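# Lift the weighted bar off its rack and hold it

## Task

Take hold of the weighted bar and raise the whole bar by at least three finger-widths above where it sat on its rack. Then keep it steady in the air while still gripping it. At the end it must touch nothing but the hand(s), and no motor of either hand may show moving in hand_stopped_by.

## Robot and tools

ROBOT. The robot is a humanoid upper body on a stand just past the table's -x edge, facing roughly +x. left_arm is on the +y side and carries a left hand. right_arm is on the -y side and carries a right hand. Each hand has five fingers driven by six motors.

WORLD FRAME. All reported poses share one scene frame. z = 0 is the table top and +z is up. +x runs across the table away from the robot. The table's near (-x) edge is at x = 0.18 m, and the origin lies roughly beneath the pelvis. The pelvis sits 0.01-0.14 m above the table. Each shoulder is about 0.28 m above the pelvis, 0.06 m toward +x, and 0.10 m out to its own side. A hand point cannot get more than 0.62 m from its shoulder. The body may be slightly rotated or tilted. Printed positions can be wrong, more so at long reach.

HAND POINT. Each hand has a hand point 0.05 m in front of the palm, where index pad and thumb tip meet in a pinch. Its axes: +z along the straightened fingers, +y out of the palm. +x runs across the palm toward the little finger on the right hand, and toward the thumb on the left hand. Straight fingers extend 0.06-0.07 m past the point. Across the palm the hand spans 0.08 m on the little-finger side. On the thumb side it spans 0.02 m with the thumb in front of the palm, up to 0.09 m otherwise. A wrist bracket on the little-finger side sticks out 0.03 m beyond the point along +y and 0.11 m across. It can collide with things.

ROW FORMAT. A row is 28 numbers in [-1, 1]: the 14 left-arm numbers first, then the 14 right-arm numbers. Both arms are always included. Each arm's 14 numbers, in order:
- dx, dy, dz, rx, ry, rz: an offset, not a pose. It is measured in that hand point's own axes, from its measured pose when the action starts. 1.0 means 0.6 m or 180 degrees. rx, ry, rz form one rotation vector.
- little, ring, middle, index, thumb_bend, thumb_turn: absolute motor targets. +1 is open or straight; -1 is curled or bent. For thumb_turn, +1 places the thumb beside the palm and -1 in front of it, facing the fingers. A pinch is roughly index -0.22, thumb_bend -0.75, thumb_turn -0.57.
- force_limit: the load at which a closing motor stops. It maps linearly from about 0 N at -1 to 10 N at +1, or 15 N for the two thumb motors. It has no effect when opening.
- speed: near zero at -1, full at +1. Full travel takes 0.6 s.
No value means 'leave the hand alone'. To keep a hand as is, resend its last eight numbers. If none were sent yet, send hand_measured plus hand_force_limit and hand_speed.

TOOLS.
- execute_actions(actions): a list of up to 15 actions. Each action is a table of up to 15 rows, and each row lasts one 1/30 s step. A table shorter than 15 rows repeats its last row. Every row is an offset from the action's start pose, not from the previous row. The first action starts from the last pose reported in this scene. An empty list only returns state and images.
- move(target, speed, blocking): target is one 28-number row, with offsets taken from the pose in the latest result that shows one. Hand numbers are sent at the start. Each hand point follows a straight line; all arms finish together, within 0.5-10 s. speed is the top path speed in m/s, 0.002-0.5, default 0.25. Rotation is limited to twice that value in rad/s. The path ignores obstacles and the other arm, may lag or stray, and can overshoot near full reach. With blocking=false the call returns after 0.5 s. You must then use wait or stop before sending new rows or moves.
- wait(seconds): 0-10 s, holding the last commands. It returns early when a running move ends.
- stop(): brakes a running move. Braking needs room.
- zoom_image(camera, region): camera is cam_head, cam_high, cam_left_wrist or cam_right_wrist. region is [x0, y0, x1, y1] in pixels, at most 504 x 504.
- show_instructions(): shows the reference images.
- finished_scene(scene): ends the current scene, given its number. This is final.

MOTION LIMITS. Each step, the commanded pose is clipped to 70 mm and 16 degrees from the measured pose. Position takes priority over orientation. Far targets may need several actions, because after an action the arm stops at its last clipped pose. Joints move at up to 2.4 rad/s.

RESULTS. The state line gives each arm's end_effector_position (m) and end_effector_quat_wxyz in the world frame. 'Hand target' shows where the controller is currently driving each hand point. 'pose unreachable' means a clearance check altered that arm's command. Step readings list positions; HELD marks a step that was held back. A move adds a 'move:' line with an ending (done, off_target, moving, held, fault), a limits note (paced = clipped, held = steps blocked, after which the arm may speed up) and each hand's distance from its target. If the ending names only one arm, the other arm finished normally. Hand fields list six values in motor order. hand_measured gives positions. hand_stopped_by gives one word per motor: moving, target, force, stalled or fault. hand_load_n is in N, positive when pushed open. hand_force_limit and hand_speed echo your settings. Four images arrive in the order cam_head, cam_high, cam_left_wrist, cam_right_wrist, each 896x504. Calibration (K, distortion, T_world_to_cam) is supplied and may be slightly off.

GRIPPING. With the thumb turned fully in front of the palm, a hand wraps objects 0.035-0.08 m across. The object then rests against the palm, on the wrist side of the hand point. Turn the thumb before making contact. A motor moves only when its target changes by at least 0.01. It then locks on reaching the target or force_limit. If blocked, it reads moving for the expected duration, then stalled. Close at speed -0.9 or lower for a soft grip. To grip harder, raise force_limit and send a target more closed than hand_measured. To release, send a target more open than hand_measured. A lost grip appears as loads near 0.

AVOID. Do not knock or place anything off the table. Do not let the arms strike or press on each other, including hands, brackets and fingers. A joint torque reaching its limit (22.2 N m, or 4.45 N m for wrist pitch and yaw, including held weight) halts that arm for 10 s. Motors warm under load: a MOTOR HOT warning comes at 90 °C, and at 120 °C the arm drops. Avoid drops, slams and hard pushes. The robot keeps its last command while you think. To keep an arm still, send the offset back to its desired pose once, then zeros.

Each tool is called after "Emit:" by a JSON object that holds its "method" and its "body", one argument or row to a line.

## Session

Emit:
{"method": "execute_actions", "body": {
  "actions": []
}}

Scene clock: 0.00 s.
left_arm: end_effector_position=(+0.1840, +0.1142, +0.4278) hand_measured=(+1.000, +1.000, +1.000, +1.000, +1.000, +1.000) hand_load_n=(+0.0, +0.0, +0.0, +0.0, +0.0, +0.0) hand_stopped_by=(target, target, target, target, target, target) hand_force_limit=0.00 hand_speed=-0.80 end_effector_quat_wxyz=(+0.051, +0.102, -0.123, +0.986) | right_arm: end_effector_position=(+0.1929, -0.1005, +0.4111) hand_measured=(+1.000, +1.000, +1.000, +1.000, +1.000, +1.000) hand_load_n=(+0.0, +0.0, +0.0, +0.0, +0.0, +0.0) hand_stopped_by=(target, target, target, target, target, target) hand_force_limit=0.00 hand_speed=-0.80 end_effector_quat_wxyz=(+0.973, -0.168, +0.160, +0.014)
Joint positions: left_arm=[-0.177  0.434  0.155 -0.482 -0.394 -0.892 -0.187] | right_arm=[-0.038 -0.445 -0.2   -0.467  0.398 -0.915  0.223]
Joint velocities: left_arm=[-0.002 -0.012 -0.012 -0.002  0.     0.     0.   ] | right_arm=[-0.009  0.011 -0.011  0.002 -0.017  0.     0.   ]
Motor temperatures (°C, as the motors report them): left_arm=[51 38 47 41 40 33 32] | right_arm=[54 42 47 41 41 31 33]
Hand target (left_arm): +0.184, +0.114, +0.428; +0.051, +0.102, -0.123, +0.986
Hand target (right_arm): +0.193, -0.100, +0.411; +0.973, -0.168, +0.160, +0.014
camera_calibration (this result's frames):
cam_left_wrist: T_world_to_cam=[[0.290971, 0.935347, 0.201152, -0.248145], [-0.903893, 0.337662, -0.262607, 0.246098], [-0.31355, -0.105409, 0.943703, -0.200368], [0, 0, 0, 1]] pos_world=[0.231824, 0.127883, 0.30363]
cam_right_wrist: T_world_to_cam=[[-0.160812, 0.934322, -0.318092, 0.251721], [-0.963559, -0.218419, -0.154424, 0.233415], [-0.213759, 0.281667, 0.935399, -0.186795], [0, 0, 0, 1]] pos_world=[0.22546, -0.131592, 0.290843]

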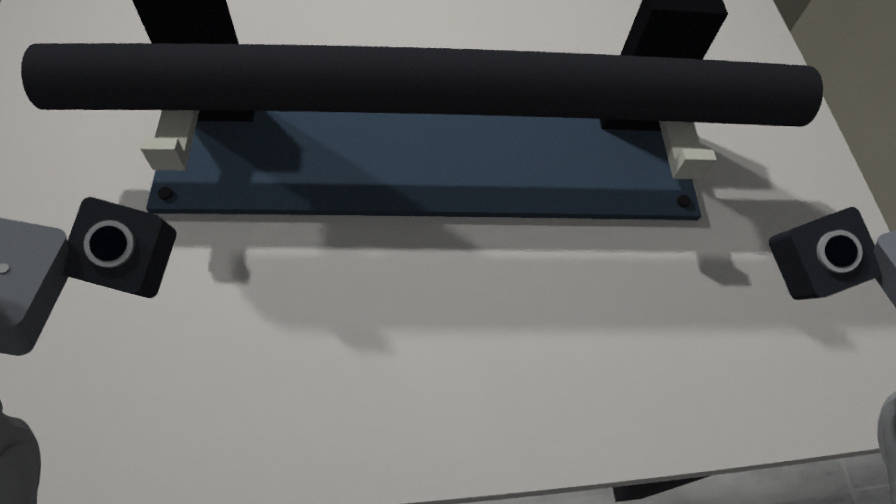

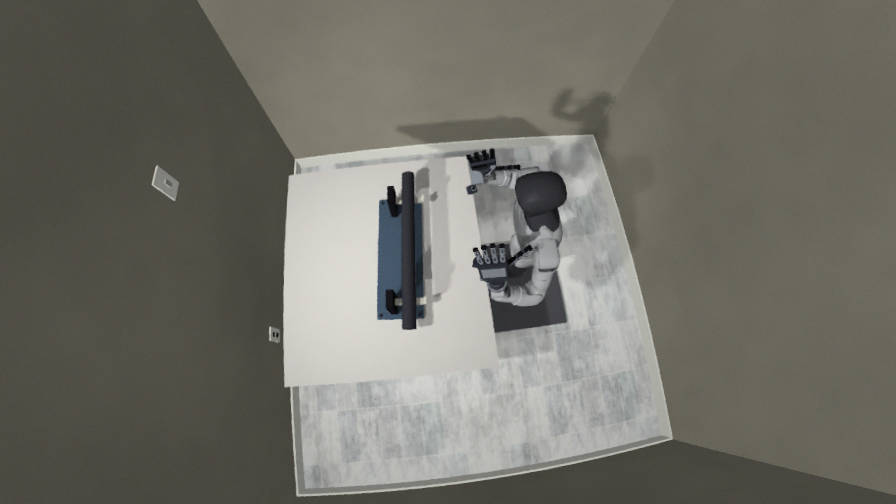

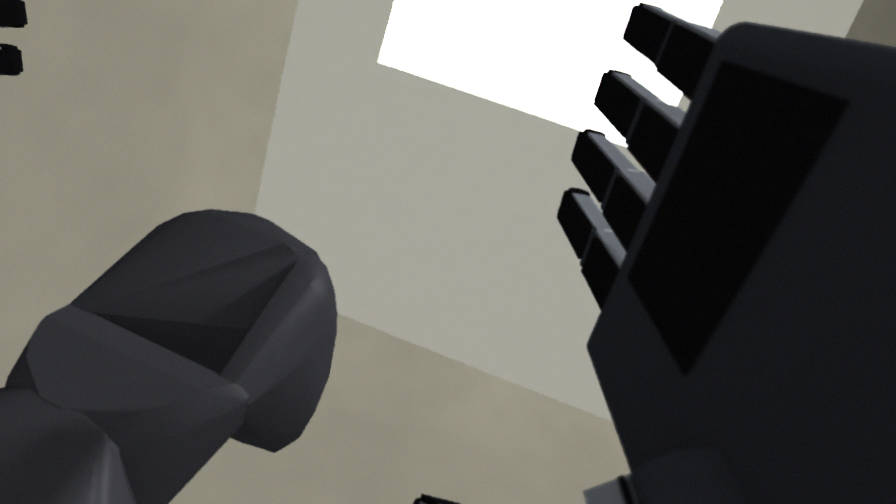

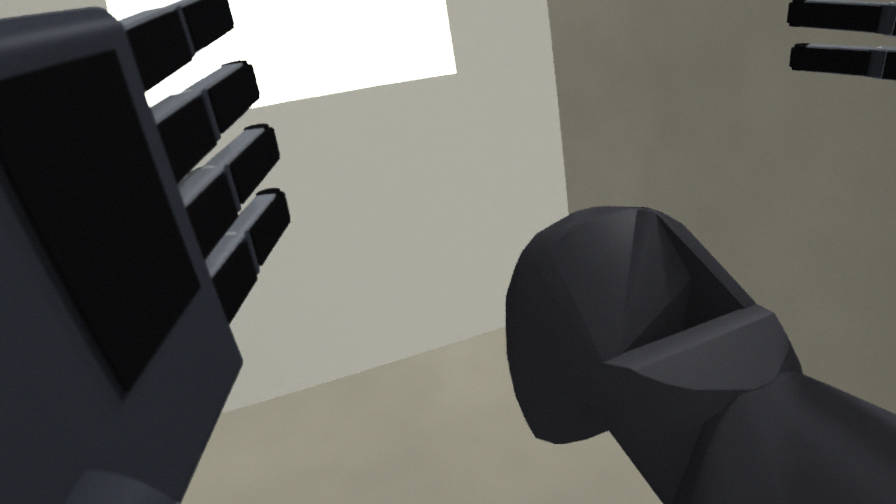

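Emit:
{"method": "zoom_image", "body": {
  "camera": "cam_high",
  "region": [340, 150, 580, 350]
}}

Emit:
{"method": "zoom_image", "body": {
  "camera": "cam_head",
  "region": [0, 0, 450, 250]
}}

Emit:
{"method": "zoom_image", "body": {
  "camera": "cam_head",
  "region": [446, 0, 896, 250]
}}

Region (340, 150, 580, 350) of cam_high's 896x504 image, scaled by 2.100, with more detail than that image has.

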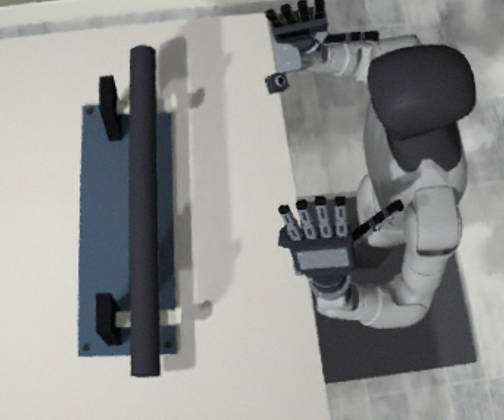

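Region (0, 0, 450, 250) of cam_head's 896x504 image, scaled by 1.120, with more detail than that image has.

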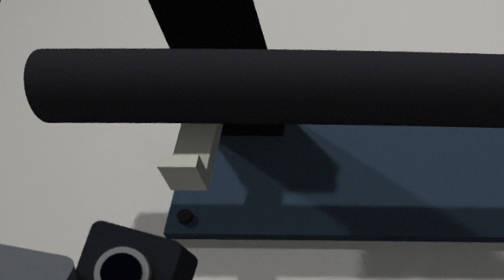

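Region (446, 0, 896, 250) of cam_head's 896x504 image, scaled by 1.120, with more detail than that image has.

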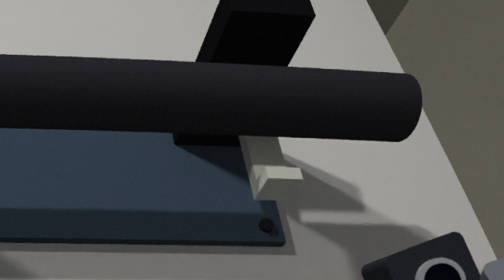

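Emit:
{"method": "move", "body": {
  "target": [-0.533,0.0947,-0.275,-0.4958,-0.5608,0.1684,1,1,1,1,1,-1,0.5,0.5, 0.531,0.0795,-0.196,-0.444,0.550,-0.163,1,1,1,1,1,-1,0.5,0.5],
  "speed": 0.3
}}

Scene clock: 33.00 s.
left_arm: end_effector_position=(+0.4479, +0.0574, +0.1771) hand_measured=(+1.000, +1.000, +1.000, +1.000, +1.000, -1.000) hand_load_n=(+0.0, +0.0, +0.0, +0.0, +0.0, +0.0) hand_stopped_by=(target, target, target, target, target, target) hand_force_limit=0.50 hand_speed=0.50 end_effector_quat_wxyz=(+0.175, -0.639, +0.717, -0.217) | right_arm: end_effector_position=(+0.4595, -0.1141, +0.2138) hand_measured=(+1.000, +1.000, +1.000, +1.000, +1.000, -1.000) hand_load_n=(+0.0, +0.0, +0.0, +0.0, +0.0, +0.0) hand_stopped_by=(target, target, target, target, target, target) hand_force_limit=0.50 hand_speed=0.50 end_effector_quat_wxyz=(+0.225, -0.627, +0.700, -0.259)
Joint positions: left_arm=[-1.583  0.35  -0.458  0.859  0.887  0.288 -1.369] | right_arm=[-1.565 -0.68   0.744  0.528 -0.601  0.634  1.318]
Joint velocities: left_arm=[-0.009 -0.167  0.463  0.164  0.466 -0.195 -0.078] | right_arm=[-0.005  0.     0.009  0.005  0.017 -0.004  0.004]
Motor temperatures (°C, as the motors report them): left_arm=[54 40 47 41 40 33 32] | right_arm=[54 44 48 42 41 31 33]
Hand target (left_arm): +0.448, +0.058, +0.177; +0.175, -0.638, +0.718, -0.214
Hand target (right_arm): +0.460, -0.114, +0.214; +0.224, -0.627, +0.700, -0.259
Off the commanded pose (left_arm): 0.025 m, 5 deg.
Off the commanded pose (right_arm): 0.026 m, 6 deg.
joint sent to its limit (left arm) — the command would take joint 1 (shoulder pitch) past its lower limit, so that joint was sent only as far as its limit.
joint sent to its limit (right arm) — the command would take joint 1 (shoulder pitch) past its lower limit, so that joint was sent only as far as its limit.
move: off_target (left_arm, right_arm)
camera_calibration (this result's frames):
cam_left_wrist: T_world_to_cam=[[0.853863, 0.0780414, 0.514614, -0.479736], [-0.244255, -0.812994, 0.528565, 0.0684294], [0.459628, -0.577019, -0.675123, 0.0804638], [0, 0, 0, 1]] pos_world=[0.38936, 0.139501, 0.265033]
cam_right_wrist: T_world_to_cam=[[-0.764429, 0.160042, -0.624528, 0.499101], [-0.165413, 0.887585, 0.429921, 0.0914389], [0.623127, 0.431949, -0.652022, 0.030549], [0, 0, 0, 1]] pos_world=[0.377616, -0.174233, 0.29231]

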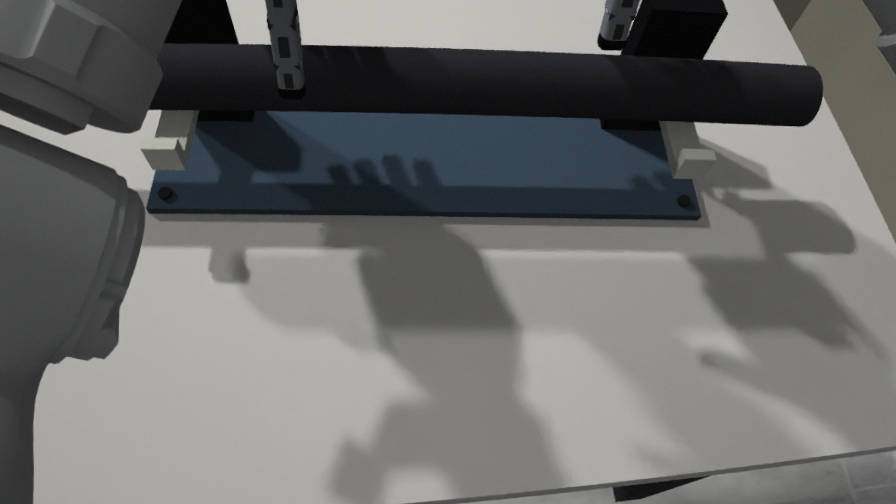

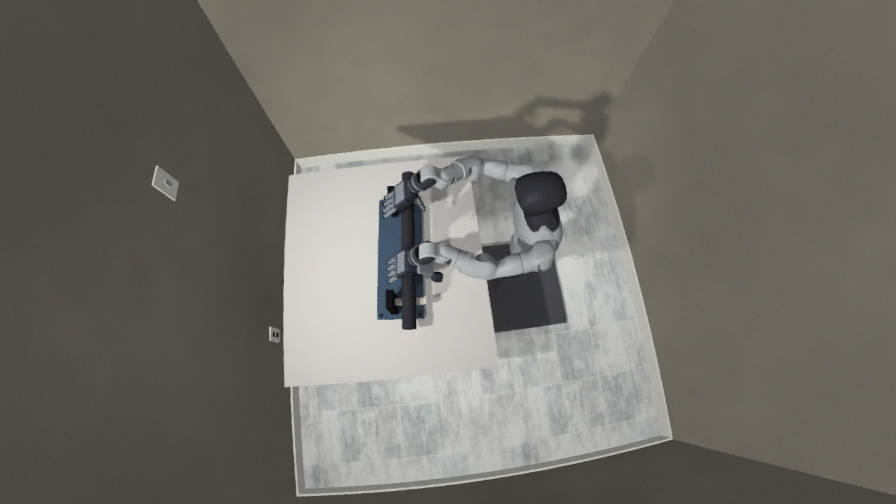

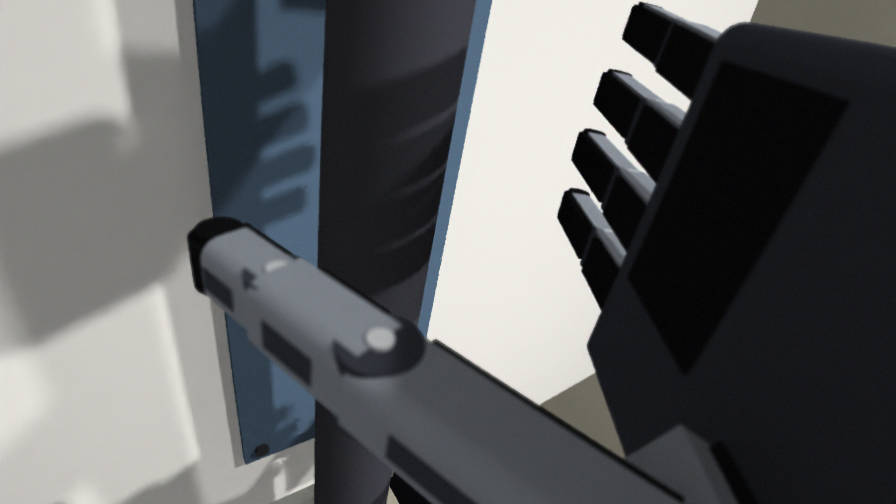

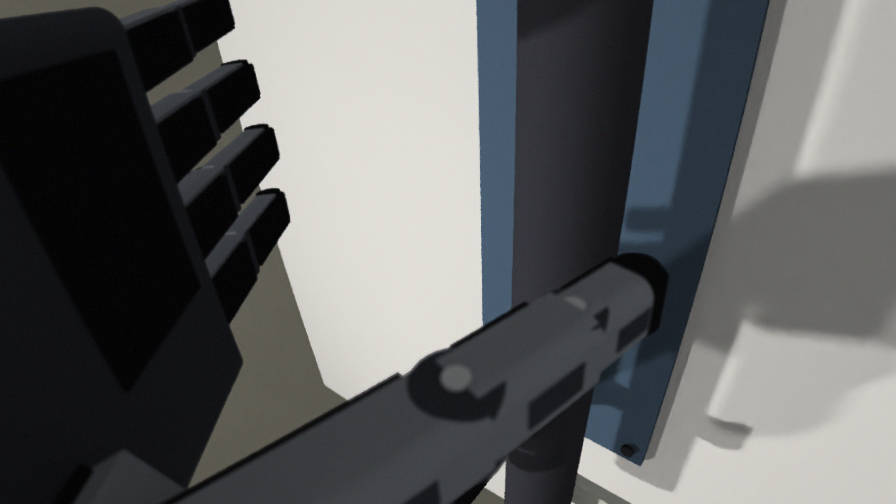

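Emit:
{"method": "move", "body": {
  "target": [-0.0382,0.0718,0.1312,0.0152,-0.0178,-0.0116,1,1,1,1,1,-1,0.5,0.5, -0.0215,0.133,0.1688,-0.0281,-0.0127,-0.0113,1,1,1,1,1,-1,0.5,0.5],
  "speed": 0.08
}}

Scene clock: 44.43 s.
left_arm: end_effector_position=(+0.4584, +0.0689, +0.0917) hand_measured=(+1.000, +1.000, +1.000, +1.000, +1.000, -1.000) hand_load_n=(+0.0, +0.0, +0.0, +0.0, +0.0, +0.0) hand_stopped_by=(target, target, target, target, target, target) hand_force_limit=0.50 hand_speed=0.50 end_effector_quat_wxyz=(-0.199, +0.651, -0.695, +0.232) | right_arm: end_effector_position=(+0.4579, -0.1048, +0.0814) hand_measured=(+1.000, +1.000, +1.000, +1.000, +1.000, -1.000) hand_load_n=(+0.0, +0.0, +0.0, +0.0, +0.0, +0.0) hand_stopped_by=(target, target, target, target, target, target) hand_force_limit=0.50 hand_speed=0.50 end_effector_quat_wxyz=(-0.194, +0.662, -0.688, +0.226)
Joint positions: left_arm=[-1.327  0.308 -0.44   0.836  0.938  0.306 -1.09 ] | right_arm=[-1.338 -0.458  0.743  0.836 -0.586  0.438  0.974]
Joint velocities: left_arm=[-0.003 -0.003  0.     0.    -0.005  0.     0.   ] | right_arm=[-0.02   0.018 -0.002  0.     0.003 -0.004  0.   ]
Motor temperatures (°C, as the motors report them): left_arm=[68 40 47 42 40 33 32] | right_arm=[61 44 48 42 41 31 33]
Hand target (left_arm): +0.458, +0.077, +0.088; -0.203, +0.657, -0.691, +0.223
Hand target (right_arm): +0.459, -0.103, +0.083; -0.197, +0.662, -0.688, +0.225
Off the commanded pose (left_arm): 0.010 m, 2 deg.
Off the commanded pose (right_arm): 0.008 m, 2 deg.
move: off_target (left_arm, right_arm)
camera_calibration (this result's frames):
cam_left_wrist: T_world_to_cam=[[0.818465, 0.123177, 0.561198, -0.436837], [-0.231522, -0.823233, 0.518349, 0.121365], [0.525845, -0.55418, -0.645269, -0.0100448], [0, 0, 0, 1]] pos_world=[0.390916, 0.148153, 0.175761]
cam_right_wrist: T_world_to_cam=[[-0.82992, 0.100876, -0.548687, 0.43132], [-0.178693, 0.883632, 0.432739, 0.14526], [0.52849, 0.457185, -0.715318, -0.00763264], [0, 0, 0, 1]] pos_world=[0.387951, -0.168377, 0.16834]

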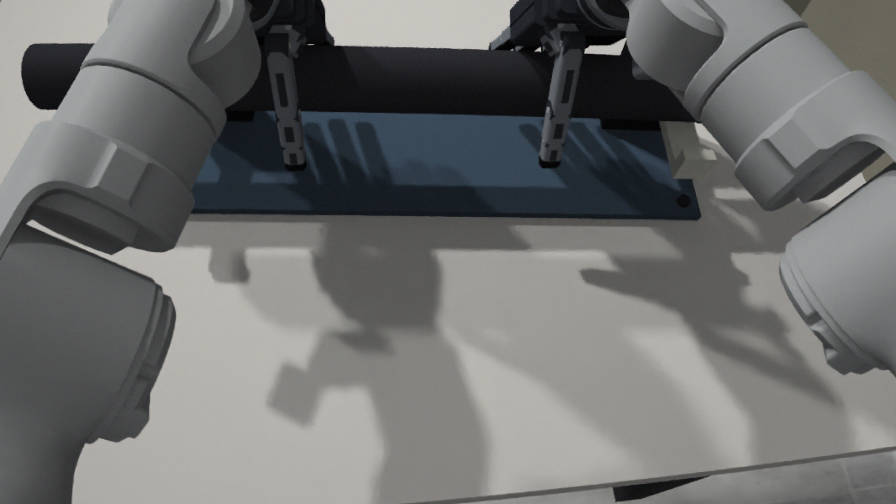

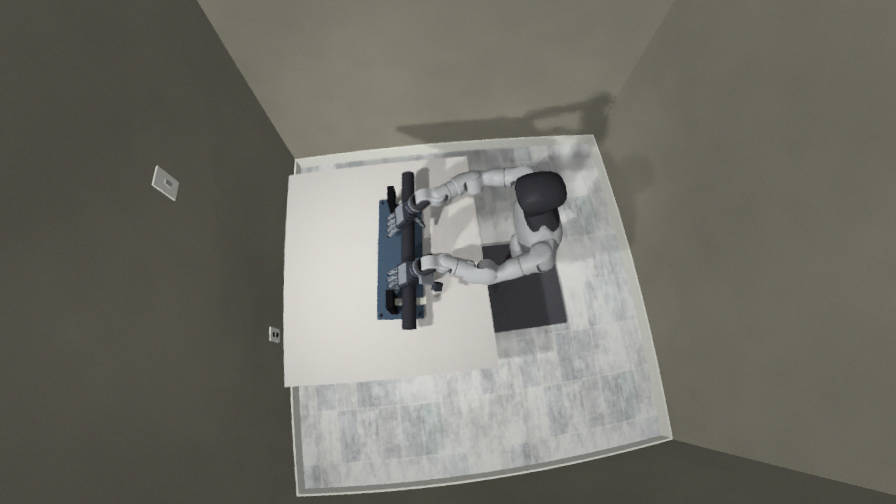

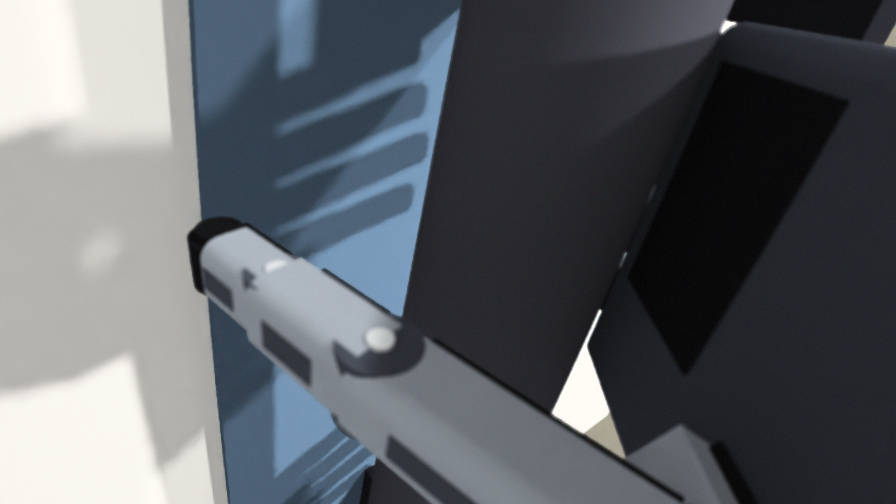

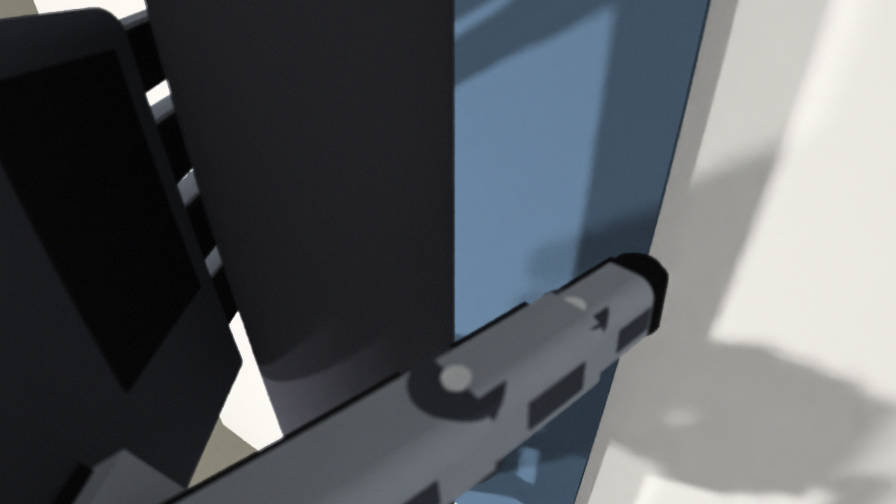

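Emit:
{"method": "execute_actions", "body": {
  "actions": [
    [[0,0,0,0,0,0,-1,-1,-1,-1,-1,-1,1,-0.1, 0,0,0,0,0,0,-1,-1,-1,-1,-1,-1,1,-0.1]],
    [[0,0,0,0,0,0,-1,-1,-1,-1,-1,-1,1,-0.1, 0,0,0,0,0,0,-1,-1,-1,-1,-1,-1,1,-0.1]],
    [[0,0,0,0,0,0,-1,-1,-1,-1,-1,-1,1,-0.1, 0,0,0,0,0,0,-1,-1,-1,-1,-1,-1,1,-0.1]]
  ]
}}

Scene clock: 48.33 s.
left_arm: end_effector_position=(+0.4591, +0.0695, +0.0911) hand_measured=(-0.188, -0.190, -0.220, -0.226, +0.270, -1.000) hand_load_n=(+3.5, +3.0, +11.5, +11.0, +20.5, +4.5) hand_stopped_by=(force, force, force, force, force, target) hand_force_limit=1.00 hand_speed=-0.10 end_effector_quat_wxyz=(-0.201, +0.649, -0.695, +0.233) | right_arm: end_effector_position=(+0.4541, -0.1048, +0.0779) hand_measured=(-0.304, -0.270, -0.238, -0.190, +0.224, -1.000) hand_load_n=(+11.0, +10.0, +7.5, +2.0, +16.0, +1.5) hand_stopped_by=(force, force, force, force, force, target) hand_force_limit=1.00 hand_speed=-0.10 end_effector_quat_wxyz=(-0.190, +0.665, -0.689, +0.219)
Joint positions: left_arm=[-1.325  0.31  -0.44   0.837  0.938  0.301 -1.084] | right_arm=[-1.33  -0.46   0.742  0.836 -0.581  0.43   0.983]
Joint velocities: left_arm=[ 0.008  0.006 -0.003  0.    -0.002  0.     0.   ] | right_arm=[ 0.003  0.     0.011  0.012 -0.018  0.     0.   ]
Motor temperatures (°C, as the motors report them): left_arm=[70 40 47 42 40 33 33] | right_arm=[63 44 48 42 41 31 33]
Hand target (left_arm): +0.459, +0.069, +0.091; -0.201, +0.649, -0.695, +0.233
Hand target (right_arm): +0.454, -0.105, +0.078; -0.189, +0.664, -0.689, +0.219
Off the commanded pose (left_arm): 0.000 m, 0 deg.
Off the commanded pose (right_arm): 0.000 m, 0 deg.
Step readings (end_effector_position; steps 1 to 15: 1st action; 16 to 30: 2nd action; 31 to 45: 3rd action):
0: left_arm (+0.4584, +0.0689, +0.0917) | right_arm (+0.4581, -0.1047, +0.0817)
1: left_arm (+0.4584, +0.0689, +0.0917) | right_arm (+0.4581, -0.1047, +0.0817)
2: left_arm (+0.4584, +0.0688, +0.0917) | right_arm (+0.4581, -0.1047, +0.0817)
4: left_arm (+0.4585, +0.0688, +0.0918) | right_arm (+0.4581, -0.1047, +0.0817)
8: left_arm (+0.4585, +0.0688, +0.0918) | right_arm (+0.4581, -0.1047, +0.0817)
15: left_arm (+0.4585, +0.0688, +0.0918) | right_arm (+0.4581, -0.1047, +0.0817)
16: left_arm (+0.4585, +0.0688, +0.0918) | right_arm (+0.4581, -0.1047, +0.0817)
17: left_arm (+0.4587, +0.0688, +0.0918) | right_arm (+0.4581, -0.1047, +0.0817)
19: left_arm (+0.4589, +0.0688, +0.0920) | right_arm (+0.4581, -0.1047, +0.0817)
23: left_arm (+0.4605, +0.0690, +0.0927) | right_arm (+0.4581, -0.1047, +0.0817)
30: left_arm (+0.4591, +0.0695, +0.0911) | right_arm (+0.4543, -0.1048, +0.0780)
31: left_arm (+0.4591, +0.0695, +0.0911) | right_arm (+0.4543, -0.1048, +0.0780)
32: left_arm (+0.4591, +0.0695, +0.0911) | right_arm (+0.4542, -0.1048, +0.0779)
34: left_arm (+0.4591, +0.0695, +0.0911) | right_arm (+0.4542, -0.1048, +0.0779)
38: left_arm (+0.4591, +0.0695, +0.0911) | right_arm (+0.4541, -0.1048, +0.0779)
45: end_effector_position above
camera_calibration (this result's frames):
cam_left_wrist: T_world_to_cam=[[0.816266, 0.120303, 0.56501, -0.436309], [-0.235947, -0.82334, 0.516178, 0.124509], [0.527293, -0.554652, -0.643679, -0.0112836], [0, 0, 0, 1]] pos_world=[0.391472, 0.148744, 0.174987]
cam_right_wrist: T_world_to_cam=[[-0.839493, 0.0995392, -0.534176, 0.429373], [-0.175121, 0.88106, 0.439392, 0.143648], [0.514378, 0.462412, -0.722212, -0.000647154], [0, 0, 0, 1]] pos_world=[0.385944, -0.169003, 0.165775]

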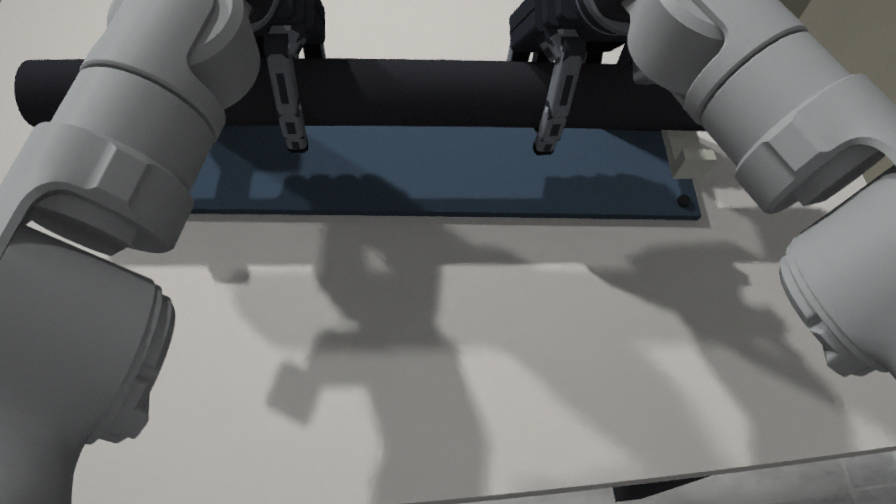

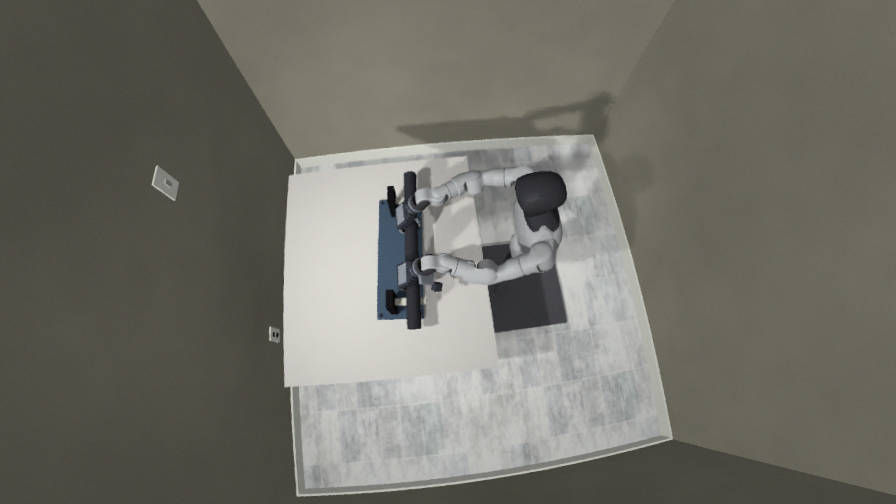

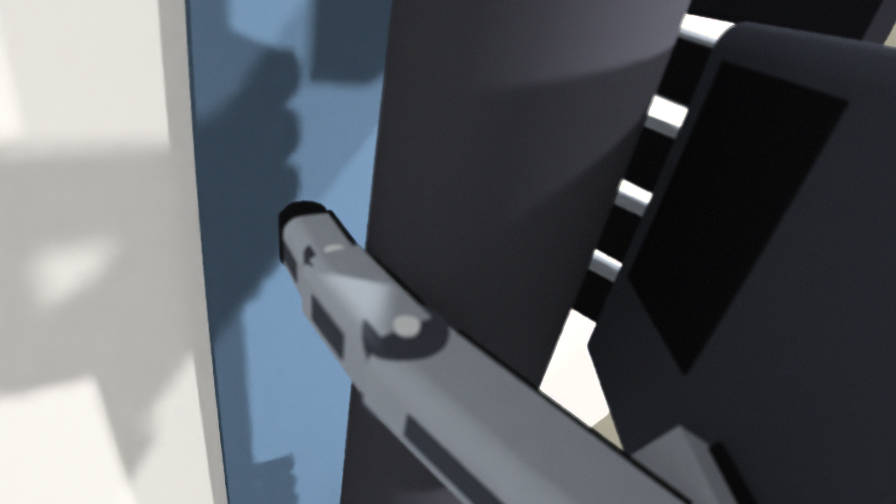

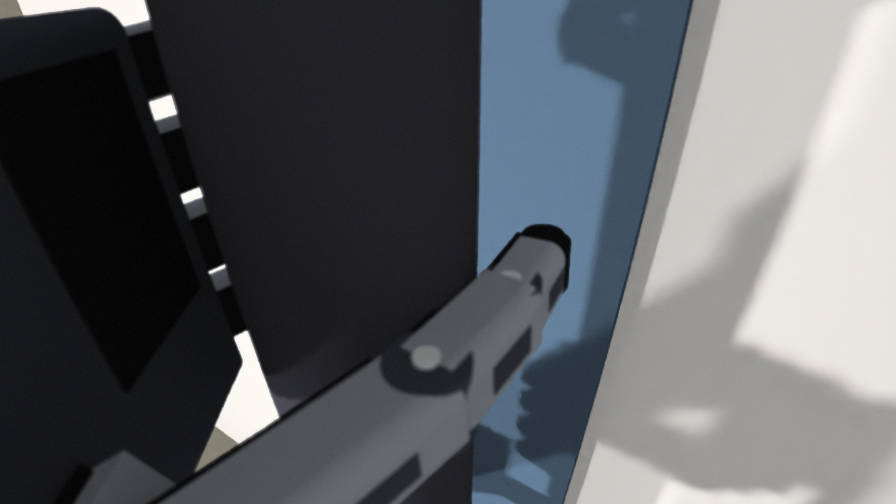

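Emit:
{"method": "execute_actions", "body": {
  "actions": [
    [[0,0,0,0,0,0,0.3,0.3,0.3,0.3,0.7,-1,1,0.5, 0,0,0,0,0,0,0.3,0.3,0.3,0.3,0.7,-1,1,0.5]],
    [[0,0.025,0.01,0,0,0,0.3,0.3,0.3,0.3,0.7,-1,1,0.5, 0,0.017,0.01,0,0,0,0.3,0.3,0.3,0.3,0.7,-1,1,0.5]],
    [[0,0,0,0,0,0,-1,-1,-1,-1,0.7,-1,1,-0.1, 0,0,0,0,0,0,-1,-1,-1,-1,0.7,-1,1,-0.1]],
    [[0,0,0,0,0,0,-1,-1,-1,-1,0.7,-1,1,-0.1, 0,0,0,0,0,0,-1,-1,-1,-1,0.7,-1,1,-0.1]],
    [[0,0,0,0,0,0,-1,-1,-1,-1,-1,-1,1,-0.1, 0,0,0,0,0,0,-1,-1,-1,-1,-1,-1,1,-0.1]],
    [[0,0,0,0,0,0,-1,-1,-1,-1,-1,-1,1,-0.1, 0,0,0,0,0,0,-1,-1,-1,-1,-1,-1,1,-0.1]]
  ]
}}

Scene clock: 56.53 s.
left_arm: end_effector_position=(+0.4497, +0.0697, +0.0760) hand_measured=(-0.534, -0.526, -0.526, -0.526, +0.600, -1.000) hand_load_n=(+12.0, +13.0, +14.5, +15.5, +14.5, +4.5) hand_stopped_by=(force, force, force, force, force, target) hand_force_limit=1.00 hand_speed=-0.10 end_effector_quat_wxyz=(-0.194, +0.651, -0.695, +0.237) | right_arm: end_effector_position=(+0.4482, -0.1047, +0.0671) hand_measured=(-0.514, -0.482, -0.462, -0.430, +0.600, -1.000) hand_load_n=(+12.5, +12.0, +11.5, +7.5, +14.5, +3.5) hand_stopped_by=(force, force, force, force, force, target) hand_force_limit=1.00 hand_speed=-0.10 end_effector_quat_wxyz=(-0.193, +0.669, -0.685, +0.214)
Joint positions: left_arm=[-1.235  0.322 -0.44   0.734  0.939  0.328 -1.083] | right_arm=[-1.277 -0.475  0.742  0.776 -0.576  0.439  0.965]
Joint velocities: left_arm=[ 0.     0.     0.009  0.003 -0.002  0.     0.   ] | right_arm=[-0.006  0.011  0.006  0.    -0.005  0.     0.   ]
Motor temperatures (°C, as the motors report them): left_arm=[74 40 47 42 40 33 33] | right_arm=[66 44 48 42 41 31 33]
Hand target (left_arm): +0.450, +0.070, +0.076; -0.195, +0.651, -0.694, +0.236
Hand target (right_arm): +0.448, -0.105, +0.067; -0.192, +0.668, -0.686, +0.215
Off the commanded pose (left_arm): 0.000 m, 0 deg.
Off the commanded pose (right_arm): 0.000 m, 0 deg.
Step readings (end_effector_position; steps 1 to 15: 1st action; 16 to 30: 2nd action; 31 to 45: 3rd action; 46 to 60: 4th action; 61 to 75: 5th action; 76 to 90: 6th action):
0: left_arm (+0.4591, +0.0695, +0.0911) | right_arm (+0.4541, -0.1048, +0.0779)
1: left_arm (+0.4591, +0.0695, +0.0911) | right_arm (+0.4541, -0.1048, +0.0779)
2: left_arm (+0.4591, +0.0695, +0.0911) | right_arm (+0.4541, -0.1048, +0.0779)
4: left_arm (+0.4588, +0.0687, +0.0920) | right_arm (+0.4545, -0.1045, +0.0798)
8: left_arm (+0.4593, +0.0687, +0.0922) | right_arm (+0.4547, -0.1047, +0.0794)
15: left_arm (+0.4593, +0.0687, +0.0922) | right_arm (+0.4547, -0.1048, +0.0792)
16: left_arm (+0.4593, +0.0687, +0.0922) | right_arm (+0.4547, -0.1048, +0.0792)
17: left_arm (+0.4593, +0.0685, +0.0921) | right_arm (+0.4548, -0.1046, +0.0793)
19: left_arm (+0.4581, +0.0669, +0.0907) | right_arm (+0.4557, -0.1033, +0.0786)
23: left_arm (+0.4575, +0.0669, +0.0885) | right_arm (+0.4552, -0.1028, +0.0769)
30: left_arm (+0.4529, +0.0691, +0.0811) | right_arm (+0.4503, -0.1051, +0.0696)
31: left_arm (+0.4523, +0.0694, +0.0802) | right_arm (+0.4501, -0.1051, +0.0693)
32: left_arm (+0.4521, +0.0695, +0.0799) | right_arm (+0.4501, -0.1051, +0.0693)
34: left_arm (+0.4522, +0.0695, +0.0799) | right_arm (+0.4490, -0.1050, +0.0685)
38: left_arm (+0.4523, +0.0695, +0.0800) | right_arm (+0.4495, -0.1049, +0.0689)
45: left_arm (+0.4523, +0.0695, +0.0800) | right_arm (+0.4497, -0.1050, +0.0690)
46: left_arm (+0.4523, +0.0695, +0.0800) | right_arm (+0.4498, -0.1050, +0.0689)
47: left_arm (+0.4517, +0.0696, +0.0786) | right_arm (+0.4495, -0.1050, +0.0679)
49: left_arm (+0.4498, +0.0698, +0.0755) | right_arm (+0.4485, -0.1049, +0.0668)
53: left_arm (+0.4498, +0.0698, +0.0756) | right_arm (+0.4484, -0.1048, +0.0670)
60: left_arm (+0.4498, +0.0698, +0.0756) | right_arm (+0.4484, -0.1048, +0.0670)
61: left_arm (+0.4498, +0.0698, +0.0756) | right_arm (+0.4484, -0.1048, +0.0670)
62: left_arm (+0.4498, +0.0698, +0.0756) | right_arm (+0.4484, -0.1048, +0.0669)
64: left_arm (+0.4498, +0.0697, +0.0757) | right_arm (+0.4483, -0.1048, +0.0670)
68: left_arm (+0.4497, +0.0697, +0.0759) | right_arm (+0.4482, -0.1047, +0.0671)
75: left_arm (+0.4497, +0.0697, +0.0759) | right_arm (+0.4482, -0.1047, +0.0671)
76: left_arm (+0.4497, +0.0697, +0.0759) | right_arm (+0.4482, -0.1047, +0.0671)
77: left_arm (+0.4497, +0.0697, +0.0759) | right_arm (+0.4482, -0.1047, +0.0671)
79: left_arm (+0.4497, +0.0697, +0.0760) | right_arm (+0.4482, -0.1047, +0.0671)
83: left_arm (+0.4497, +0.0697, +0.0760) | right_arm (+0.4482, -0.1047, +0.0671)
90: end_effector_position above
camera_calibration (this result's frames):
cam_left_wrist: T_world_to_cam=[[0.819585, 0.128186, 0.558434, -0.421584], [-0.233708, -0.81509, 0.530102, 0.127611], [0.523126, -0.564975, -0.638078, -0.01375], [0, 0, 0, 1]] pos_world=[0.38254, 0.150287, 0.159006]
cam_right_wrist: T_world_to_cam=[[-0.841351, 0.092594, -0.532499, 0.418553], [-0.186086, 0.875358, 0.446228, 0.151121], [0.507446, 0.474525, -0.719253, -0.00122903], [0, 0, 0, 1]] pos_world=[0.380895, -0.170458, 0.15456]

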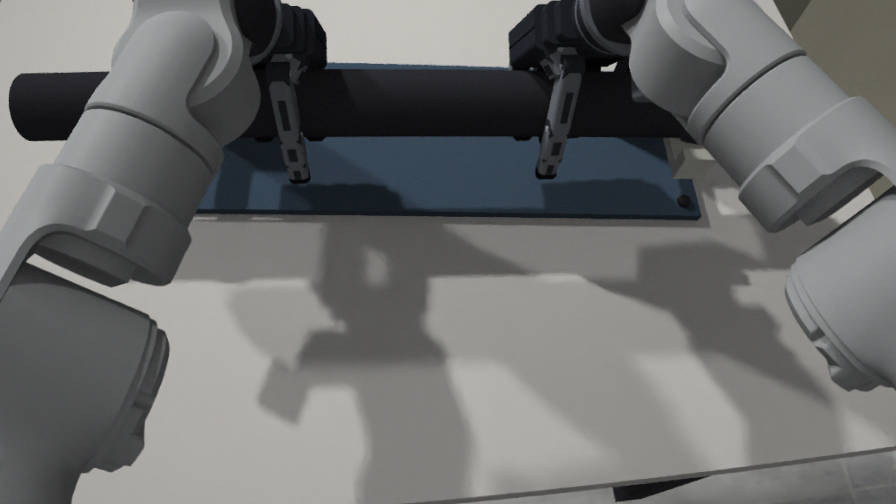

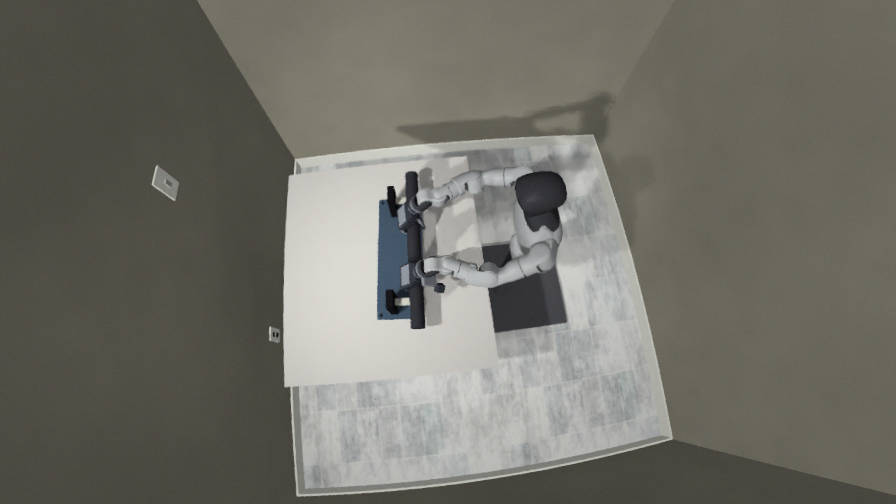

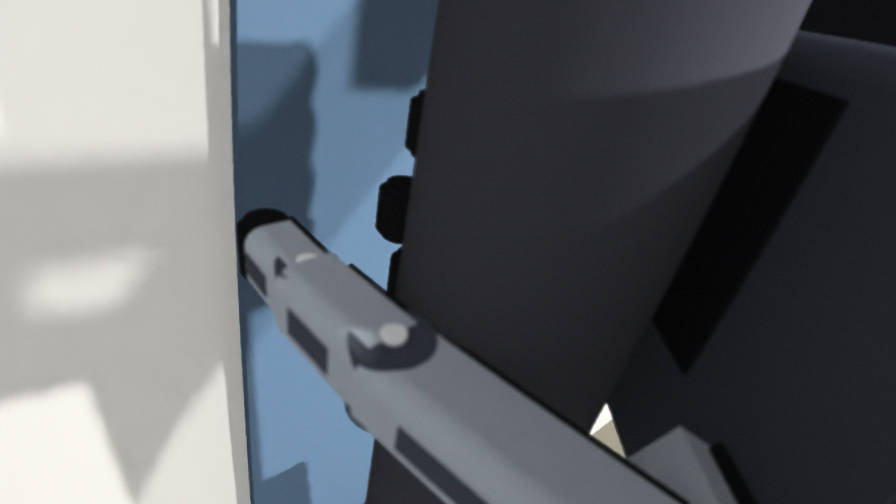

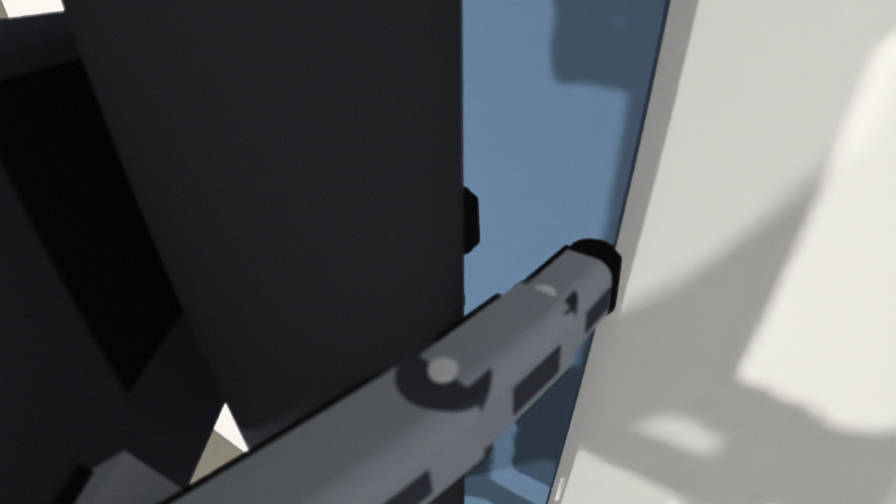

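Emit:
{"method": "move", "body": {
  "target": [0,-0.095,-0.137,0.05,0,0,-1,-1,-1,-1,-1,-1,1,-0.1, 0,-0.095,-0.137,0.05,0,0,-1,-1,-1,-1,-1,-1,1,-0.1],
  "speed": 0.05
}}

Scene clock: 60.67 s.
left_arm: end_effector_position=(+0.4489, +0.0744, +0.1796) hand_measured=(-0.536, -0.526, -0.526, -0.516, +0.598, -1.000) hand_load_n=(+1.0, +7.5, +17.5, +20.5, +10.5, +10.5) hand_stopped_by=(force, force, force, force, force, target) hand_force_limit=1.00 hand_speed=-0.10 end_effector_quat_wxyz=(-0.247, +0.638, -0.667, +0.295) | right_arm: end_effector_position=(+0.4527, -0.0993, +0.1673) hand_measured=(-0.514, -0.482, -0.462, -0.430, +0.600, -1.000) hand_load_n=(+11.5, +11.0, +10.5, +6.5, +14.5, +4.5) hand_stopped_by=(force, force, force, force, force, target) hand_force_limit=1.00 hand_speed=-0.10 end_effector_quat_wxyz=(-0.255, +0.651, -0.668, +0.255)
Joint positions: left_arm=[-1.293  0.495 -0.461  0.263  0.958  0.547 -1.362] | right_arm=[-1.36  -0.689  0.732  0.318 -0.573  0.673  1.167]
Joint velocities: left_arm=[-0.009  0.015 -0.012  0.     0.     0.006  0.   ] | right_arm=[-0.003  0.009  0.008 -0.012  0.006  0.     0.   ]
Motor temperatures (°C, as the motors report them): left_arm=[86 40 48 43 40 33 34] | right_arm=[68 44 48 42 41 31 33]
Hand target (left_arm): +0.447, +0.074, +0.176; -0.250, +0.632, -0.675, +0.288
Hand target (right_arm): +0.455, -0.105, +0.169; -0.254, +0.643, -0.673, +0.263
Off the commanded pose (left_arm): 0.004 m, 1 deg.
Off the commanded pose (right_arm): 0.004 m, 2 deg.
move: off_target (left_arm, right_arm)
camera_calibration (this result's frames):
cam_left_wrist: T_world_to_cam=[[0.713464, 0.155946, 0.683117, -0.456237], [-0.303845, -0.809631, 0.502171, 0.112418], [0.631385, -0.565843, -0.530259, -0.0124681], [0, 0, 0, 1]] pos_world=[0.367538, 0.15511, 0.248599]
cam_right_wrist: T_world_to_cam=[[-0.750655, 0.101174, -0.652902, 0.45515], [-0.262273, 0.861377, 0.435019, 0.137518], [0.606408, 0.497788, -0.620062, 0.00683655], [0, 0, 0, 1]] pos_world=[0.373582, -0.167907, 0.241585]

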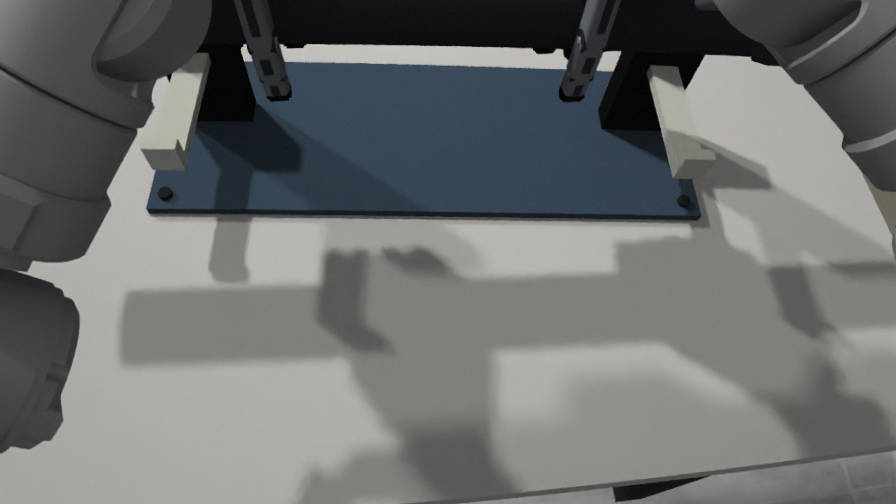

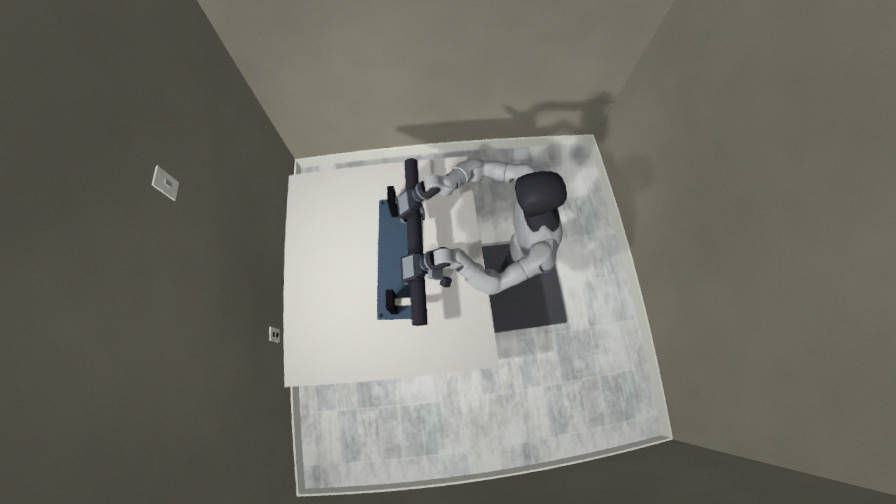

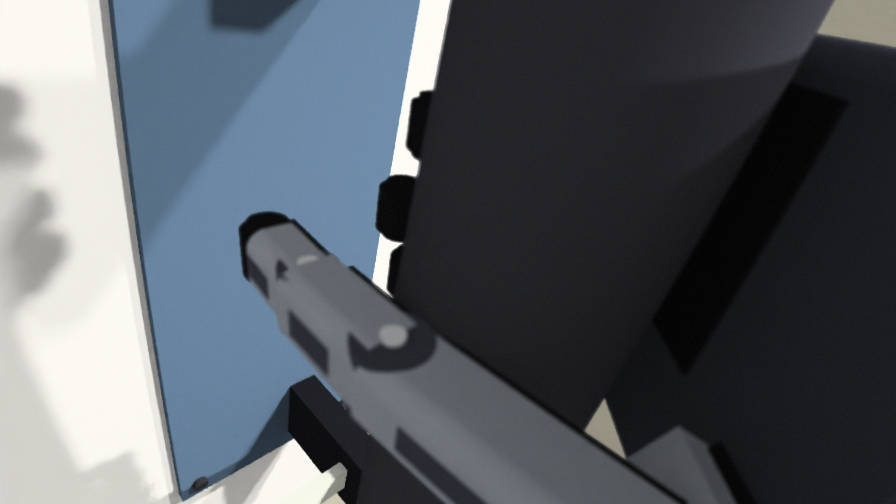

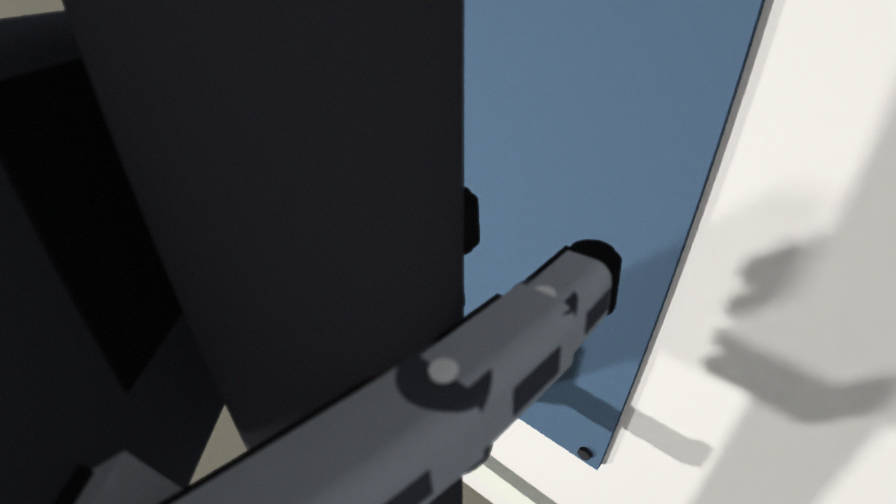

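Emit:
{"method": "finished_scene", "body": {
  "scene": 2
}}

The scene is finished: the task was done.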